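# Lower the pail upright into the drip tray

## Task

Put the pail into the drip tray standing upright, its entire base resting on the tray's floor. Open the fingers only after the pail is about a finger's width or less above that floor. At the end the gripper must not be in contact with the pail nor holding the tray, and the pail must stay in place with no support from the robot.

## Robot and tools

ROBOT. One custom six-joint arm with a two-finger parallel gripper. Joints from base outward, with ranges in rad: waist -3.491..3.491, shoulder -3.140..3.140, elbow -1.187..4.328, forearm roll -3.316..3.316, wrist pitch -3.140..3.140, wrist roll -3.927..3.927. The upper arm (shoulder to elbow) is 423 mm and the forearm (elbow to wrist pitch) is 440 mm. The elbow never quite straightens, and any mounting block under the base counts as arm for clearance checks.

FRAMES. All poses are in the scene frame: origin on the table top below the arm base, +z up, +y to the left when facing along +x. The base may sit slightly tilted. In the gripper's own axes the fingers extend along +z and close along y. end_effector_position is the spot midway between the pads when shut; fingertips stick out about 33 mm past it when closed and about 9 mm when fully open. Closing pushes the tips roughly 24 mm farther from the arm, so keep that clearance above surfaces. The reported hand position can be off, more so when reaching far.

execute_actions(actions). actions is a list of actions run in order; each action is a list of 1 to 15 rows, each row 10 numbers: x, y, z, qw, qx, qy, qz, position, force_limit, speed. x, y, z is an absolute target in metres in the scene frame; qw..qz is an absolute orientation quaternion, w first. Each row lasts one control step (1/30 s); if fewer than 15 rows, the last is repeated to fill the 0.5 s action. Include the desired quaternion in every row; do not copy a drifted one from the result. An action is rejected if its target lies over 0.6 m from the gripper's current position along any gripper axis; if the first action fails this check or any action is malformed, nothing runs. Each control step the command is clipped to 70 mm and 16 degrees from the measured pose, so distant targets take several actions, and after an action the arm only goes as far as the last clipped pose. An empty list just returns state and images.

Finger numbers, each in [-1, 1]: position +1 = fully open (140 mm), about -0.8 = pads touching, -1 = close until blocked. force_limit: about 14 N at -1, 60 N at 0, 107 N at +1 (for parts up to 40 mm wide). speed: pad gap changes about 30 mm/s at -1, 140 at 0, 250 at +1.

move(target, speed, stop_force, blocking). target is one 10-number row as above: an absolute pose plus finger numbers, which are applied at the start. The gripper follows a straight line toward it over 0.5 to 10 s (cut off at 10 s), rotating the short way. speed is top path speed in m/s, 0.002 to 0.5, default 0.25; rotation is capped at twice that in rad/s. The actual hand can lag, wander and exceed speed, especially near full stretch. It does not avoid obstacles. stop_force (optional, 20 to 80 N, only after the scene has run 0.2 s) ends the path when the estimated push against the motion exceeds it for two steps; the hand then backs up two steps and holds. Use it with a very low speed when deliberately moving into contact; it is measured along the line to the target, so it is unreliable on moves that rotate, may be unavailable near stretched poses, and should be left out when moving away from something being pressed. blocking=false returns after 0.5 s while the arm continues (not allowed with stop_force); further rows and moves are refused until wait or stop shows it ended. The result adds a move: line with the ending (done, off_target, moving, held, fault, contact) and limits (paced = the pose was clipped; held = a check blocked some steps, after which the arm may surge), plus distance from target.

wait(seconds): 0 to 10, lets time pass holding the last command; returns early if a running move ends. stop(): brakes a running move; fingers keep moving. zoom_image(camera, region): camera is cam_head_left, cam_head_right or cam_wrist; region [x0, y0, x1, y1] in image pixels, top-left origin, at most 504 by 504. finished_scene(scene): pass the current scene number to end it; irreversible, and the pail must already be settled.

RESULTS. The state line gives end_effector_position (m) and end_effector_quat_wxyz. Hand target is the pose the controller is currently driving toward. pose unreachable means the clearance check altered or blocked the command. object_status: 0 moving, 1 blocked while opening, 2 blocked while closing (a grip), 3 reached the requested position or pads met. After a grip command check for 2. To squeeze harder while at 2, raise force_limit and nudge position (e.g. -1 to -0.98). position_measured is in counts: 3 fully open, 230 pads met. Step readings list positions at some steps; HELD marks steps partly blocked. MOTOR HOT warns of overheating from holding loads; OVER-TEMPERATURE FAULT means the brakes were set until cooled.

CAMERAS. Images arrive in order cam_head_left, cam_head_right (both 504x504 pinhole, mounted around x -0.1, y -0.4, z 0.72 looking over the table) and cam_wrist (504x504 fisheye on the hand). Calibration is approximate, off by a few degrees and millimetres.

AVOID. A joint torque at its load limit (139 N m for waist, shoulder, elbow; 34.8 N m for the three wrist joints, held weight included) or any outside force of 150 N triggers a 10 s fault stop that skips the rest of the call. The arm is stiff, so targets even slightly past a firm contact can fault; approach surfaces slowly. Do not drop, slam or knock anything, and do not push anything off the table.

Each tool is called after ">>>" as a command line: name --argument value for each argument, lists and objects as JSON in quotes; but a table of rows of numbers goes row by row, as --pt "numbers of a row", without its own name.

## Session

>>> move --target '[0.4,-0.3,0.4,0,0.924,0.383,0,1,0,0]' --speed 0.4

Scene clock: 2.23 s.
end_effector_position=(+0.3998, -0.3012, +0.4015) position_measured=3 object_status=3 end_effector_quat_wxyz=(+0.002, +0.923, +0.384, +0.000)
Joint positions: [-0.424  0.086  0.232  0.007 -1.699  2.735]
Joint velocities: [ 0.    -0.002 -0.001  0.001  0.    -0.003]
Hand target: +0.400, -0.301, +0.402; +0.002, +0.923, +0.384, +0.000
Off the commanded pose: 0.002 m, 0 deg.
move: done
camera_calibration (this result's frames):
cam_wrist: T_world_to_cam=[[0.74453, -0.667399, -0.015952, -0.487886], [-0.600172, -0.679616, 0.421801, -0.134336], [-0.29235, -0.304469, -0.906548, 0.573669], [0, 0, 0, 1]] pos_world=[0.450333, -0.242247, 0.568938]

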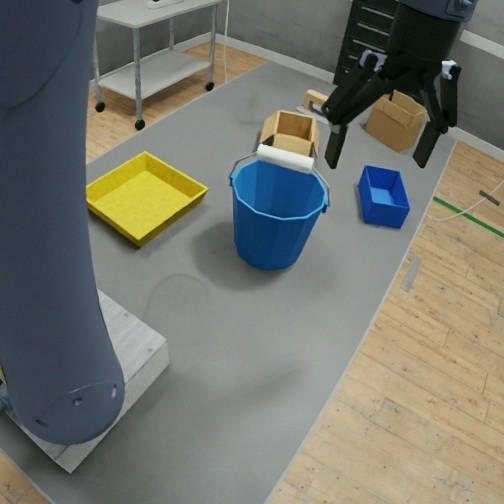

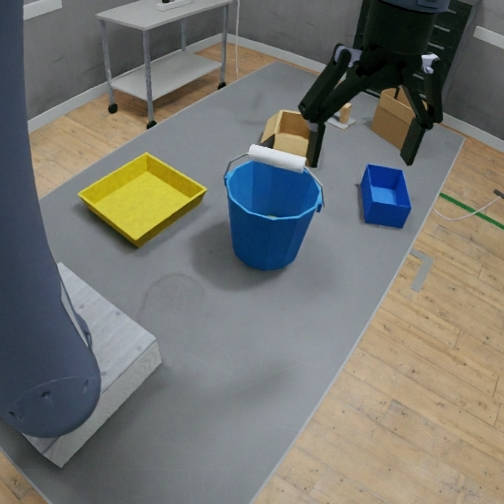

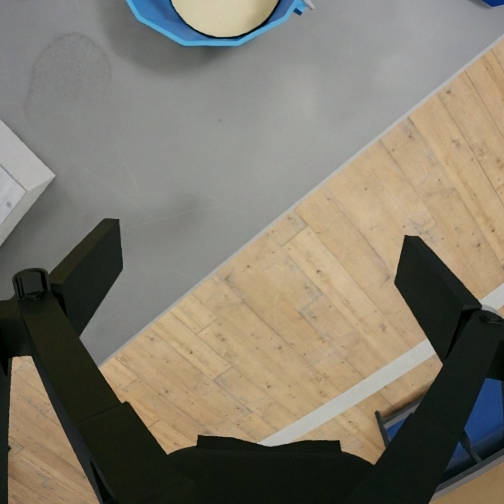

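>>> move --target '[0.5,-0.13,0.39,0,0.537,0.843,0,1,0,0]' --speed 0.4

Scene clock: 9.00 s.
end_effector_position=(+0.4999, -0.1296, +0.3900) position_measured=3 object_status=3 end_effector_quat_wxyz=(+0.001, +0.537, +0.843, -0.000)
Joint positions: [-0.035  0.127  0.249  0.011 -1.68   3.565]
Joint velocities: [ 0.     0.     0.    -0.003 -0.001 -0.001]
Hand target: +0.500, -0.130, +0.390; +0.001, +0.537, +0.843, -0.000
Off the commanded pose: 0.000 m, 0 deg.
move: done
camera_calibration (this result's frames):
cam_wrist: T_world_to_cam=[[0.882908, 0.469127, -0.0198529, -0.368405], [0.432748, -0.796578, 0.422128, -0.484501], [0.182217, -0.381292, -0.906319, 0.397455], [0, 0, 0, 1]] pos_world=[0.462512, -0.0615679, 0.557429]

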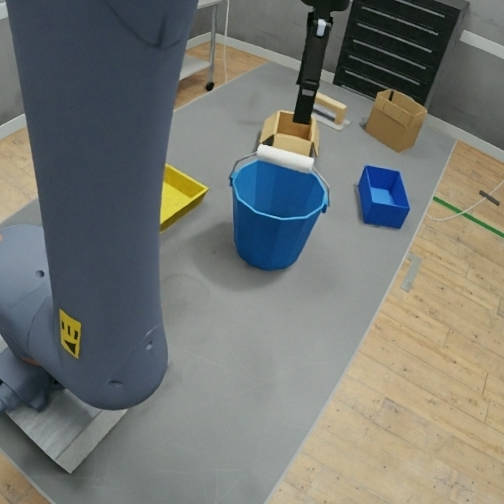

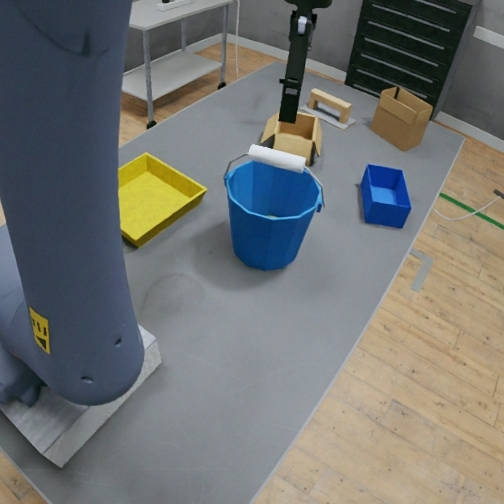

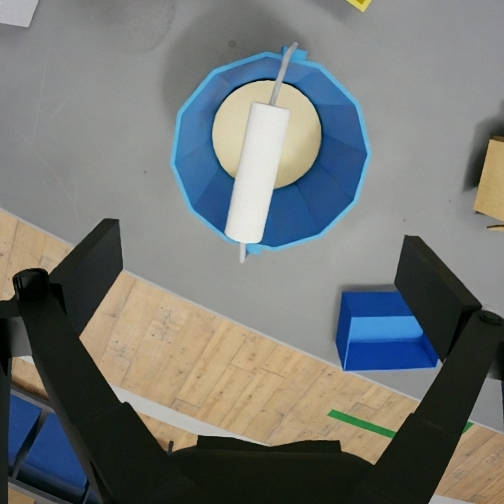

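>>> move --target '[0.502,-0.135,0.26,0,0.629,0.777,0,0.3,0,0]' --speed 0.15

Scene clock: 14.50 s.
end_effector_position=(+0.5014, -0.1350, +0.2599) position_measured=91 object_status=3 end_effector_quat_wxyz=(-0.000, +0.629, +0.777, +0.000)
Joint positions: [-0.049  0.147 -0.025  0.009 -1.387  3.351]
Joint velocities: [-0.     0.    -0.     0.002  0.    -0.   ]
Hand target: +0.501, -0.135, +0.260; -0.000, +0.629, +0.778, +0.000
Off the commanded pose: 0.001 m, 0 deg.
move: done
camera_calibration (this result's frames):
cam_wrist: T_world_to_cam=[[0.965556, 0.259403, -0.020304, -0.439459], [0.243635, -0.873948, 0.420544, -0.34973], [0.0913458, -0.411005, -0.907045, 0.318983], [0, 0, 0, 1]] pos_world=[0.480391, -0.0605445, 0.427486]

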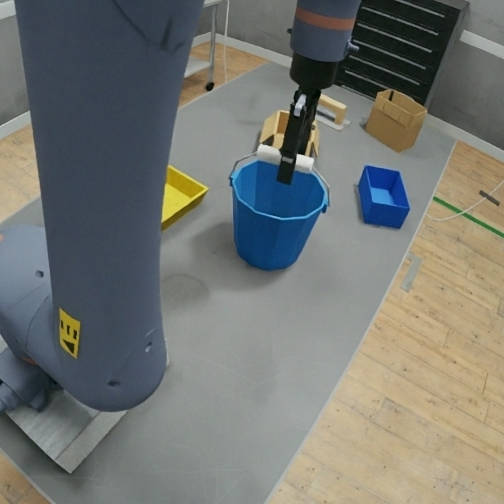

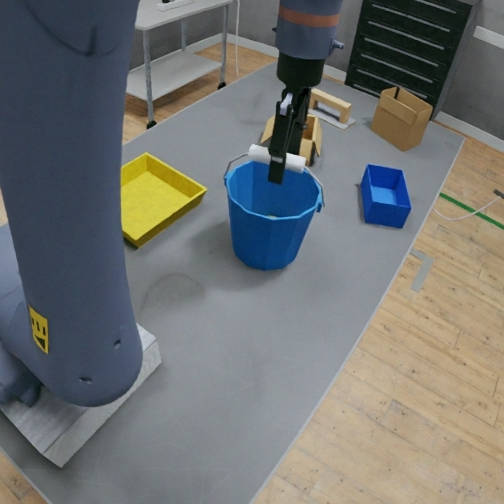

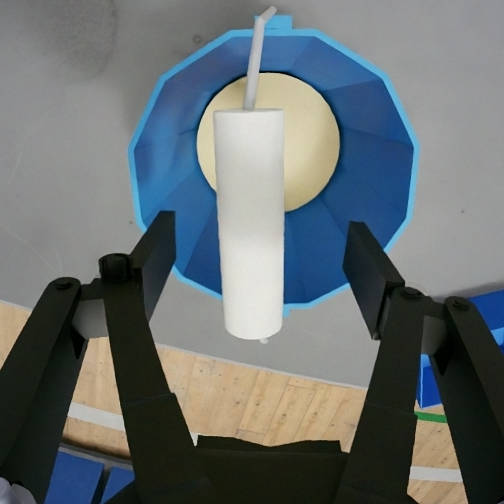

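>>> move --target '[0.5,-0.134,0.222,0,0.629,0.777,0,0.3,0,0]' --speed 0.08

>>> move --target '[0.5,-0.134,0.222,0,0.629,0.777,0,-1,0.3,0]'

>>> move --target '[0.5,-0.134,0.31,0,0.629,0.777,0,-1,0.3,0]' --speed 0.1

>>> move --target '[0.425,0.185,0.31,0,0.629,0.777,0,-1,0.3,0]' --speed 0.15

Scene clock: 20.73 s.
end_effector_position=(+0.4998, -0.1340, +0.2220) position_measured=91 object_status=3 end_effector_quat_wxyz=(-0.000, +0.629, +0.777, +0.000)
Joint positions: [-0.048  0.163 -0.096  0.01  -1.301  3.348]
Joint velocities: [-0.     0.001 -0.     0.001 -0.001  0.   ]
Hand target: +0.500, -0.134, +0.222; -0.000, +0.629, +0.777, +0.000
Off the commanded pose: 0.000 m, 0 deg.
move: done
camera_calibration (this result's frames):
cam_wrist: T_world_to_cam=[[0.965678, 0.258953, -0.0202351, -0.439095], [0.243185, -0.874004, 0.420688, -0.332328], [0.0912529, -0.41117, -0.90698, 0.285146], [0, 0, 0, 1]] pos_world=[0.478821, -0.0595074, 0.389543]

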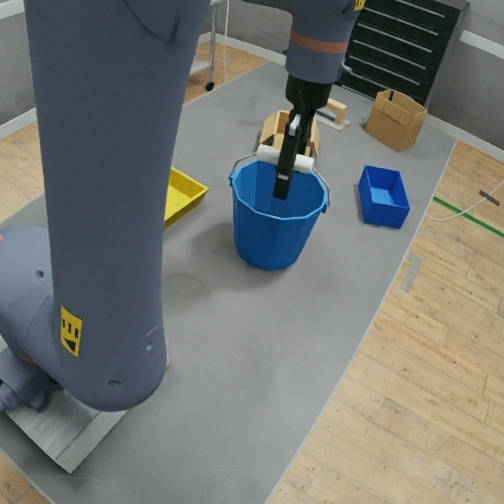

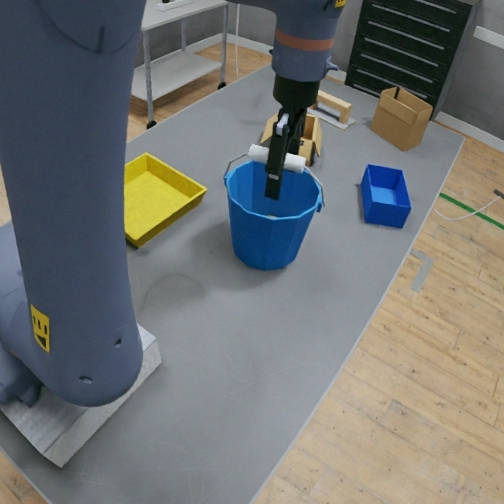

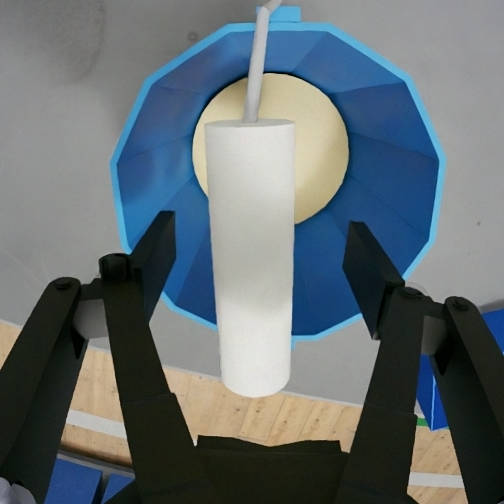

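Scene clock: 21.43 s.
end_effector_position=(+0.5000, -0.1340, +0.2220) position_measured=189 object_status=2 end_effector_quat_wxyz=(+0.000, +0.629, +0.777, +0.000)
Joint positions: [-0.048  0.163 -0.095  0.01  -1.301  3.348]
Joint velocities: [-0.    -0.001 -0.    -0.     0.002  0.   ]
Hand target: +0.500, -0.134, +0.222; +0.000, +0.629, +0.777, +0.000
Off the commanded pose: 0.000 m, 0 deg.
move: done
camera_calibration (this result's frames):
cam_wrist: T_world_to_cam=[[0.96575, 0.25869, -0.0201698, -0.439354], [0.242909, -0.874025, 0.420803, -0.332289], [0.0912289, -0.41129, -0.906928, 0.285107], [0, 0, 0, 1]] pos_world=[0.479012, -0.0595106, 0.389538]

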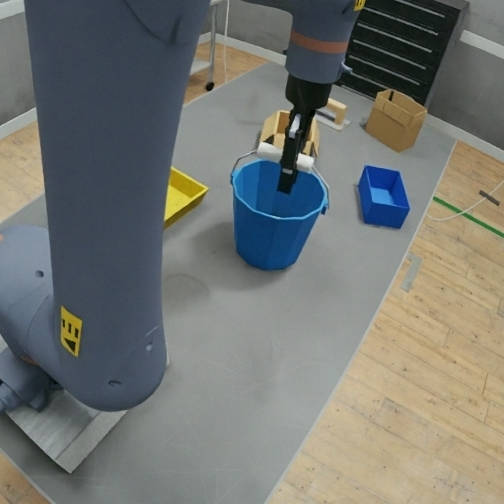

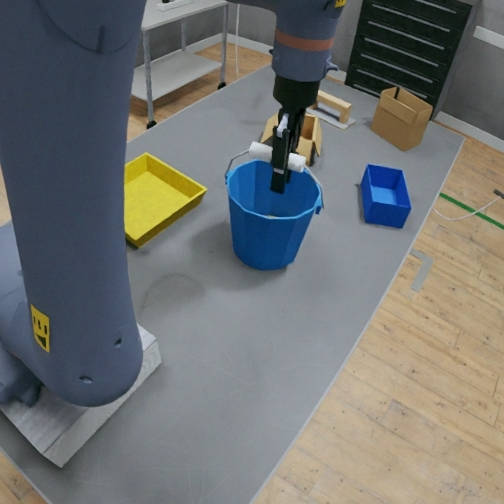

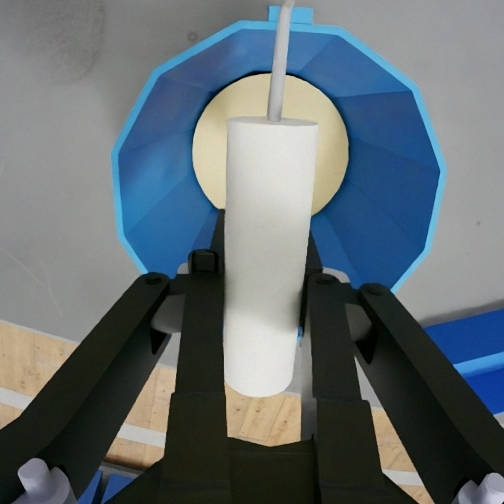

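Scene clock: 22.60 s.
end_effector_position=(+0.5004, -0.1341, +0.3101) position_measured=189 object_status=2 end_effector_quat_wxyz=(+0.000, +0.629, +0.777, +0.000)
Joint positions: [-0.046  0.128  0.068  0.01  -1.499  3.347]
Joint velocities: [-0.    -0.001  0.    -0.     0.001 -0.001]
Hand target: +0.500, -0.134, +0.310; +0.000, +0.629, +0.777, -0.000
Off the commanded pose: 0.000 m, 0 deg.
move: done
camera_calibration (this result's frames):
cam_wrist: T_world_to_cam=[[0.965891, 0.258178, -0.0199539, -0.438108], [0.242338, -0.874091, 0.420996, -0.369286], [0.0912505, -0.411472, -0.906843, 0.364919], [0, 0, 0, 1]] pos_world=[0.479358, -0.0595257, 0.47765]

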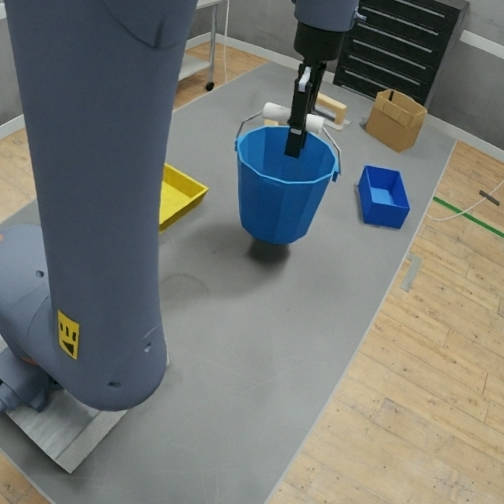

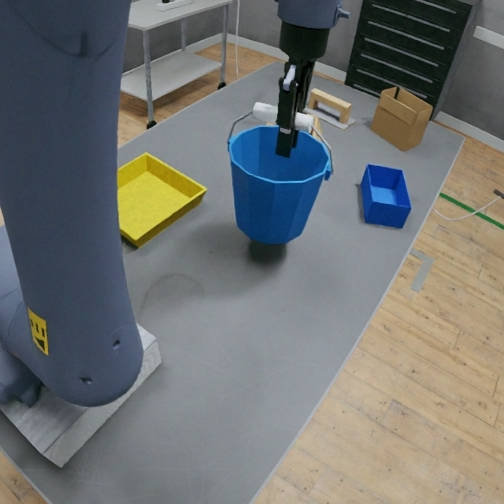

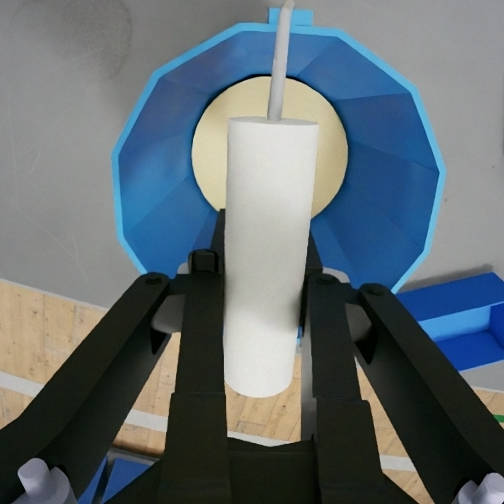

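Scene clock: 25.13 s.
end_effector_position=(+0.4247, +0.1851, +0.3102) position_measured=189 object_status=2 end_effector_quat_wxyz=(+0.001, +0.629, +0.777, +0.001)
Joint positions: [ 0.667  0.003 -0.076  0.017 -1.488  2.634]
Joint velocities: [ 0.001 -0.001  0.     0.     0.    -0.   ]
Hand target: +0.425, +0.185, +0.310; +0.001, +0.629, +0.777, +0.000
Off the commanded pose: 0.000 m, 0 deg.
move: done
camera_calibration (this result's frames):
cam_wrist: T_world_to_cam=[[0.965775, 0.258755, -0.0179952, -0.448085], [0.241961, -0.873751, 0.421917, -0.072162], [0.0934497, -0.411831, -0.906456, 0.502214], [0, 0, 0, 1]] pos_world=[0.403278, 0.25972, 0.477618]

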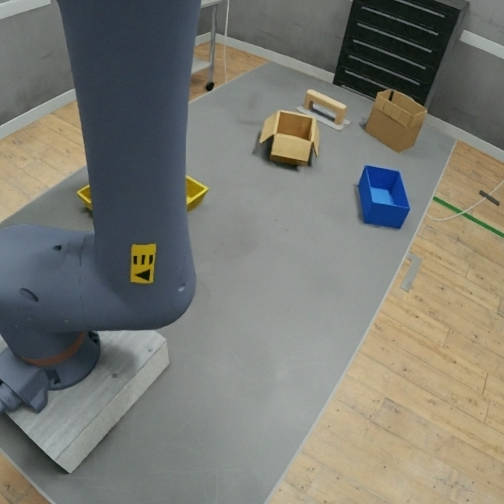

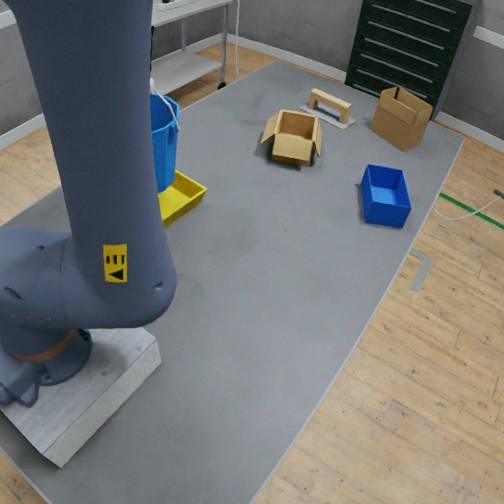

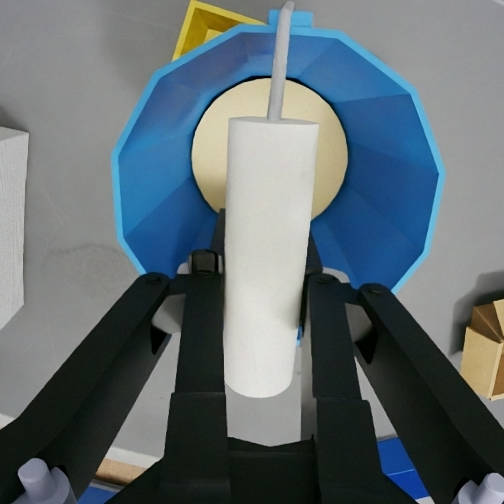

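>>> move --target '[0.422,0.195,0.25,0,0.629,0.777,0,-1,0.3,0]' --speed 0.05

>>> move --target '[0.422,0.195,0.218,0,0.629,0.777,0,-1,0.3,0]' --speed 0.01 --stop_force 20

Scene clock: 36.63 s.
end_effector_position=(+0.4217, +0.1949, +0.2500) position_measured=189 object_status=2 end_effector_quat_wxyz=(-0.000, +0.629, +0.777, +0.000)
Joint positions: [ 0.685  0.03  -0.187  0.015 -1.352  2.615]
Joint velocities: [-0.    -0.002 -0.001  0.    -0.001 -0.001]
Hand target: +0.422, +0.195, +0.250; -0.000, +0.629, +0.777, +0.000
Off the commanded pose: 0.000 m, 0 deg.
move: done
camera_calibration (this result's frames):
cam_wrist: T_world_to_cam=[[0.965647, 0.259065, -0.0202737, -0.448275], [0.243306, -0.873988, 0.420651, -0.0377349], [0.0912571, -0.411133, -0.906996, 0.452858], [0, 0, 0, 1]] pos_world=[0.40073, 0.269338, 0.417525]

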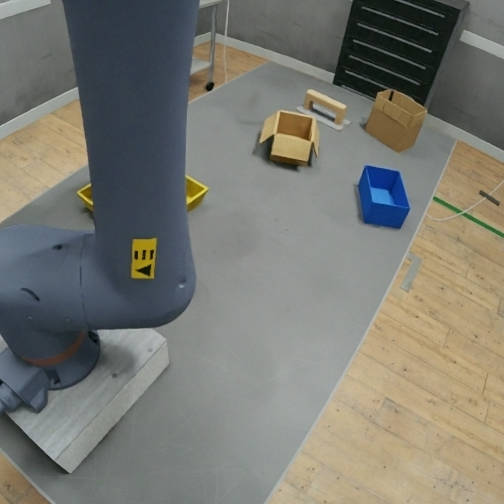

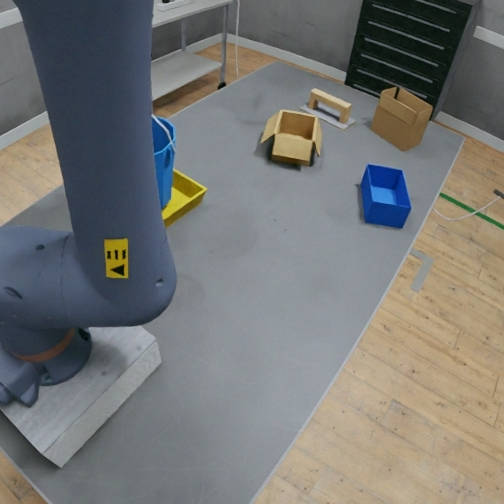

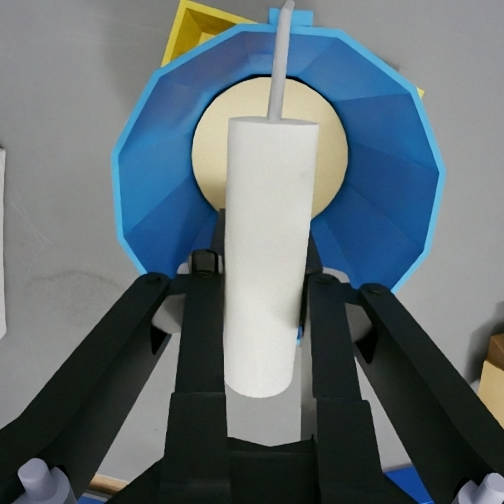

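Scene clock: 39.37 s.
end_effector_position=(+0.4220, +0.1948, +0.2259) position_measured=189 object_status=2 end_effector_quat_wxyz=(+0.000, +0.629, +0.777, -0.000)
Joint positions: [ 0.684  0.044 -0.228  0.016 -1.296  2.615]
Joint velocities: [ 0.    -0.001  0.001 -0.001 -0.002 -0.001]
Hand target: +0.422, +0.195, +0.226; +0.000, +0.629, +0.777, +0.000
Off the commanded pose: 0.008 m, 0 deg.
move: contact
camera_calibration (this result's frames):
cam_wrist: T_world_to_cam=[[0.96566, 0.259021, -0.0202008, -0.448995], [0.243187, -0.873785, 0.421142, -0.0278491], [0.0914333, -0.411592, -0.90677, 0.430947], [0, 0, 0, 1]] pos_world=[0.400947, 0.269339, 0.393428]

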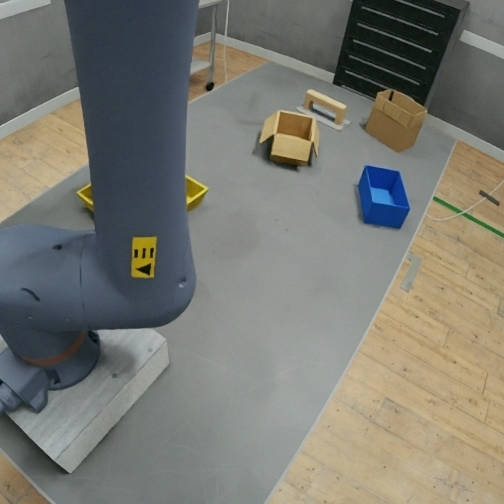

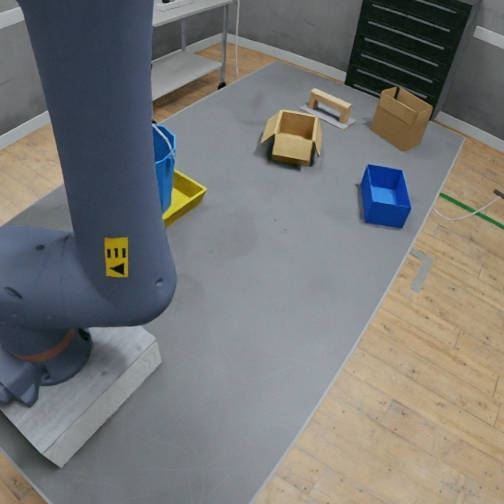

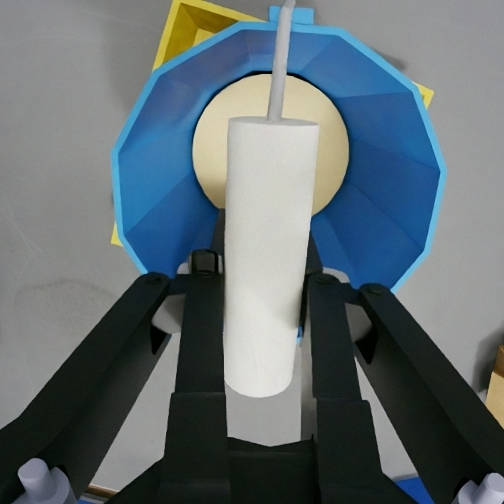

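Contact at the floor height (4 mm above the table), with the pail centred among the tray's corners.

>>> move --target '[0.422,0.195,0.227,0,0.629,0.777,0,0.2,0,-0.5]'

>>> move --target '[0.46,0.05,0.4,0,0.629,0.777,0,0.2,0,0]' --speed 0.01 --blocking false

>>> stop

>>> move --target '[0.422,0.195,0.33,0,0.629,0.777,0,0.2,0,0]' --speed 0.2

>>> move --target '[0.45,-0.15,0.36,0,0.629,0.777,0,0.2,0,0]' --speed 0.4

Scene clock: 45.13 s.
end_effector_position=(+0.4220, +0.1950, +0.2270) position_measured=104 object_status=3 end_effector_quat_wxyz=(+0.000, +0.629, +0.777, -0.000)
Joint positions: [ 0.684  0.044 -0.226  0.016 -1.299  2.614]
Joint velocities: [-0.     0.     0.     0.001 -0.    -0.   ]
Hand target: +0.422, +0.195, +0.227; +0.000, +0.629, +0.777, -0.000
Off the commanded pose: 0.000 m, 0 deg.
move: done
camera_calibration (this result's frames):
cam_wrist: T_world_to_cam=[[0.96574, 0.258723, -0.0202073, -0.449012], [0.242958, -0.874028, 0.420769, -0.0278955], [0.091201, -0.411263, -0.906943, 0.432084], [0, 0, 0, 1]] pos_world=[0.401, 0.269488, 0.39454]

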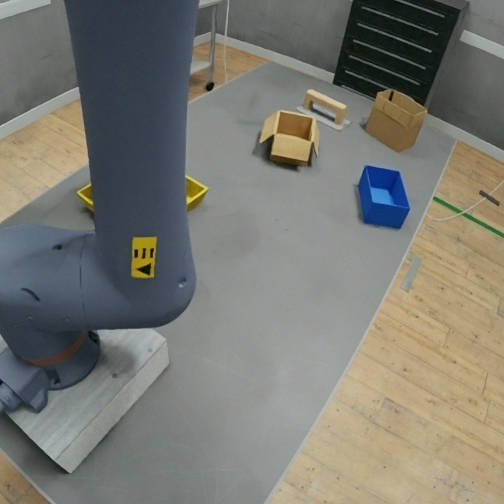

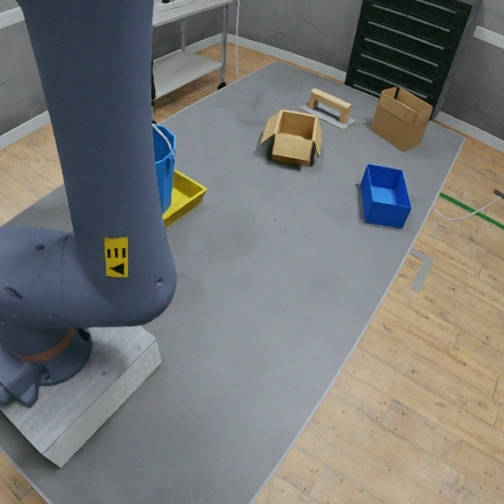

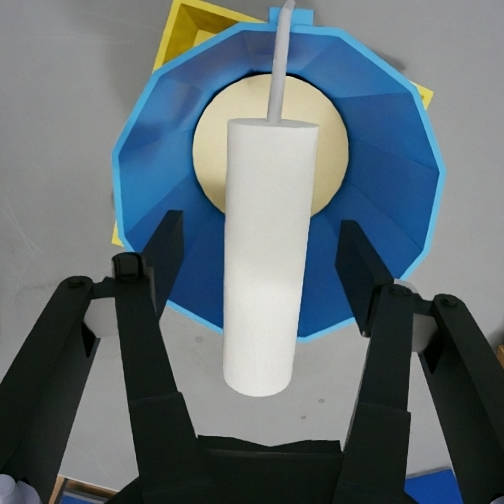

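Scene clock: 45.63 s.
end_effector_position=(+0.4228, +0.1921, +0.2304) position_measured=104 object_status=3 end_effector_quat_wxyz=(+0.000, +0.629, +0.777, -0.000)
Joint positions: [ 0.678  0.04  -0.221  0.016 -1.307  2.62 ]
Joint velocities: [-0.013 -0.008  0.01  -0.    -0.018  0.012]
Hand target: +0.423, +0.192, +0.231; +0.000, +0.629, +0.777, -0.000
Off the commanded pose: 0.224 m, 0 deg.
move: running
camera_calibration (this result's frames):
cam_wrist: T_world_to_cam=[[0.965747, 0.258698, -0.0202139, -0.44894], [0.242937, -0.874028, 0.42078, -0.032047], [0.0911876, -0.411278, -0.906937, 0.433961], [0, 0, 0, 1]] pos_world=[0.401776, 0.266609, 0.397985]

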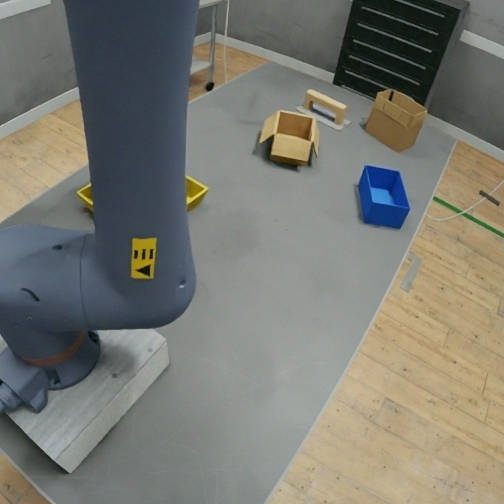

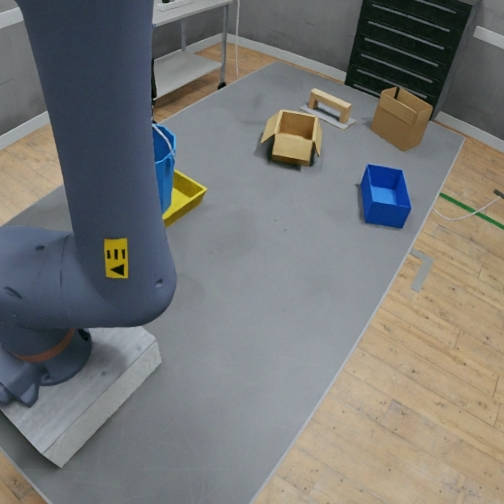

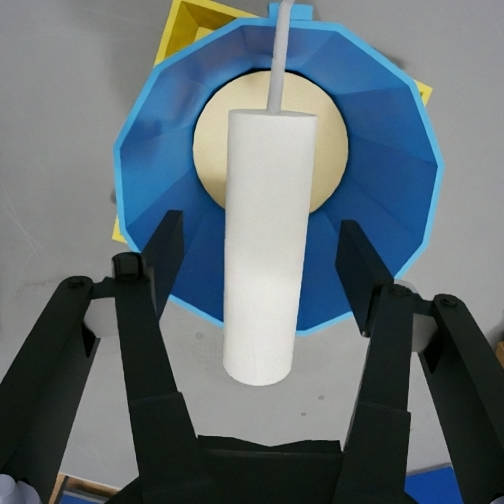

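Scene clock: 45.87 s.
end_effector_position=(+0.4229, +0.1918, +0.2309) position_measured=104 object_status=3 end_effector_quat_wxyz=(-0.000, +0.629, +0.777, -0.000)
Joint positions: [ 0.677  0.04  -0.221  0.016 -1.308  2.621]
Joint velocities: [ 0.    -0.    -0.    -0.001  0.001 -0.   ]
Hand target: +0.423, +0.192, +0.231; +0.000, +0.629, +0.777, -0.000
Off the commanded pose: 0.224 m, 0 deg.
earlier move: stopped
camera_calibration (this result's frames):
cam_wrist: T_world_to_cam=[[0.965746, 0.258702, -0.0202234, -0.448928], [0.242945, -0.874032, 0.420769, -0.0325786], [0.0911776, -0.411268, -0.906943, 0.434207], [0, 0, 0, 1]] pos_world=[0.401876, 0.266239, 0.39843]

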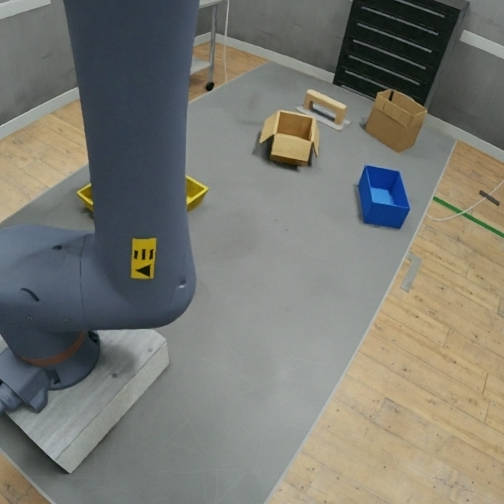

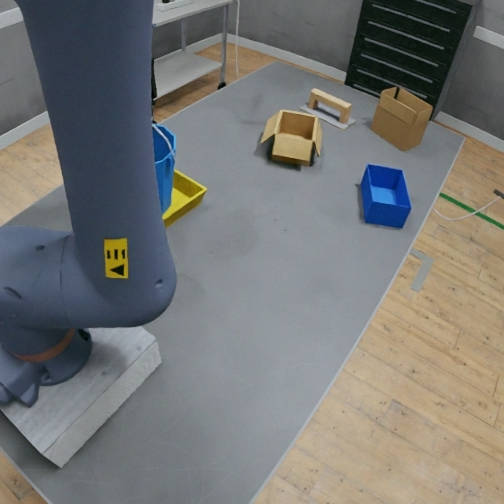

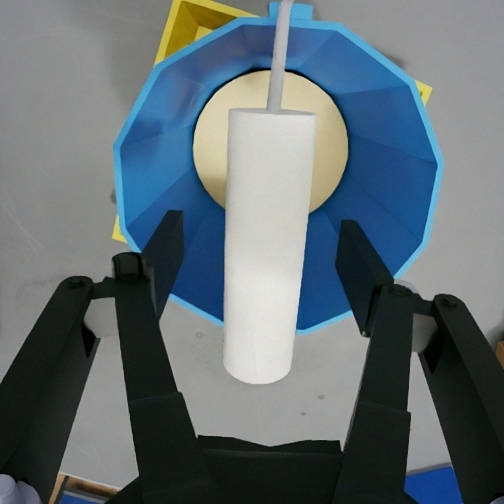

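Scene clock: 46.73 s.
end_effector_position=(+0.4224, +0.1952, +0.3301) position_measured=104 object_status=3 end_effector_quat_wxyz=(+0.000, +0.629, +0.777, +0.000)
Joint positions: [ 0.687  0.007 -0.026  0.015 -1.535  2.614]
Joint velocities: [ 0.     0.004  0.    -0.002  0.    -0.001]
Hand target: +0.422, +0.195, +0.330; +0.000, +0.629, +0.777, +0.000
Off the commanded pose: 0.000 m, 0 deg.
move: done
camera_calibration (this result's frames):
cam_wrist: T_world_to_cam=[[0.965907, 0.258128, -0.0198493, -0.447402], [0.24226, -0.874162, 0.420892, -0.0708871], [0.0912927, -0.411351, -0.906893, 0.525602], [0, 0, 0, 1]] pos_world=[0.401338, 0.269728, 0.49762]

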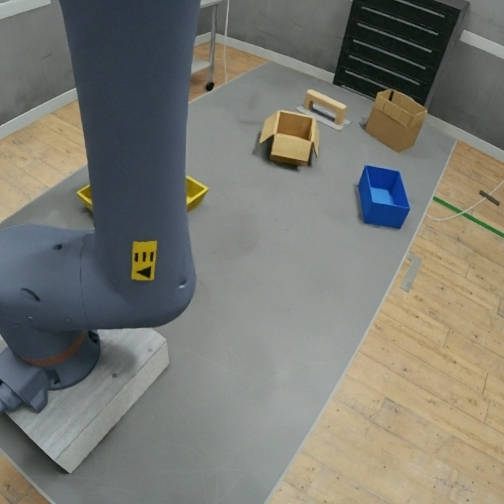

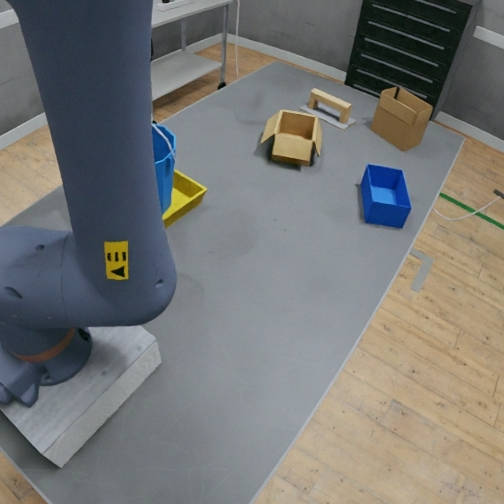

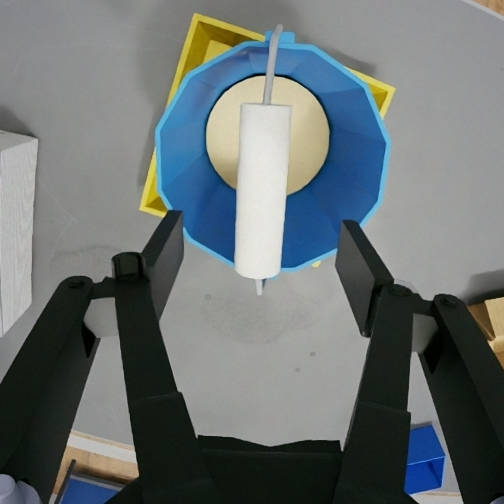

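Scene clock: 48.10 s.
end_effector_position=(+0.4505, -0.1504, +0.3600) position_measured=104 object_status=3 end_effector_quat_wxyz=(-0.001, +0.629, +0.777, -0.001)
Joint positions: [-0.082  0.022  0.067  0.009 -1.606  3.384]
Joint velocities: [-0.001 -0.     0.001  0.001 -0.     0.   ]
Hand target: +0.451, -0.150, +0.360; -0.001, +0.629, +0.777, -0.001
Off the commanded pose: 0.001 m, 0 deg.
move: done
camera_calibration (this result's frames):
cam_wrist: T_world_to_cam=[[0.965733, 0.258572, -0.0223752, -0.383758], [0.243823, -0.874335, 0.419629, -0.392679], [0.0889411, -0.410705, -0.90742, 0.409329], [0, 0, 0, 1]] pos_world=[0.429946, -0.07599, 0.527626]

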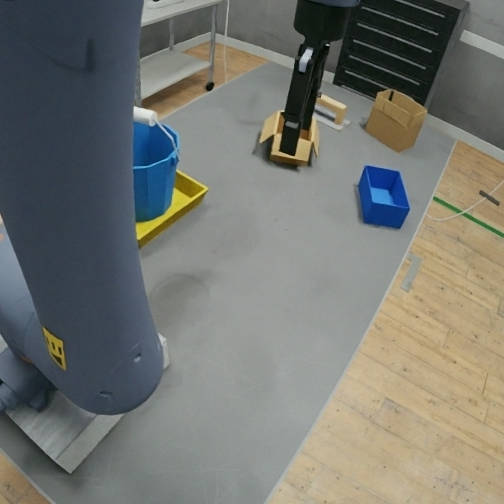

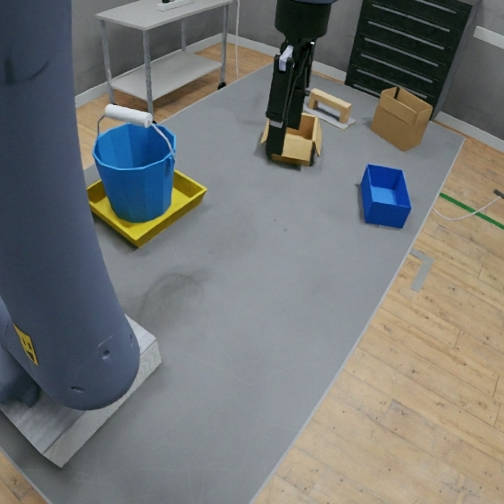

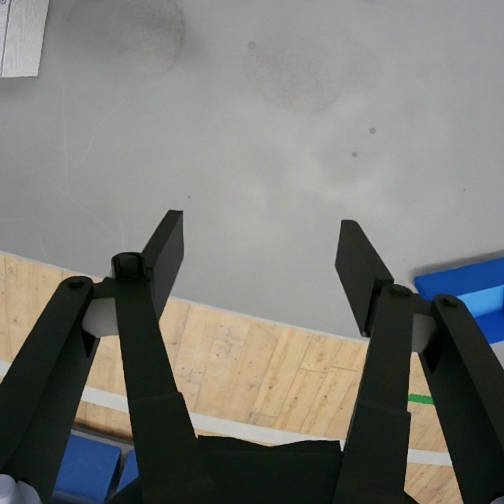

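>>> finished_scene --scene 2

The scene is finished: the task was done.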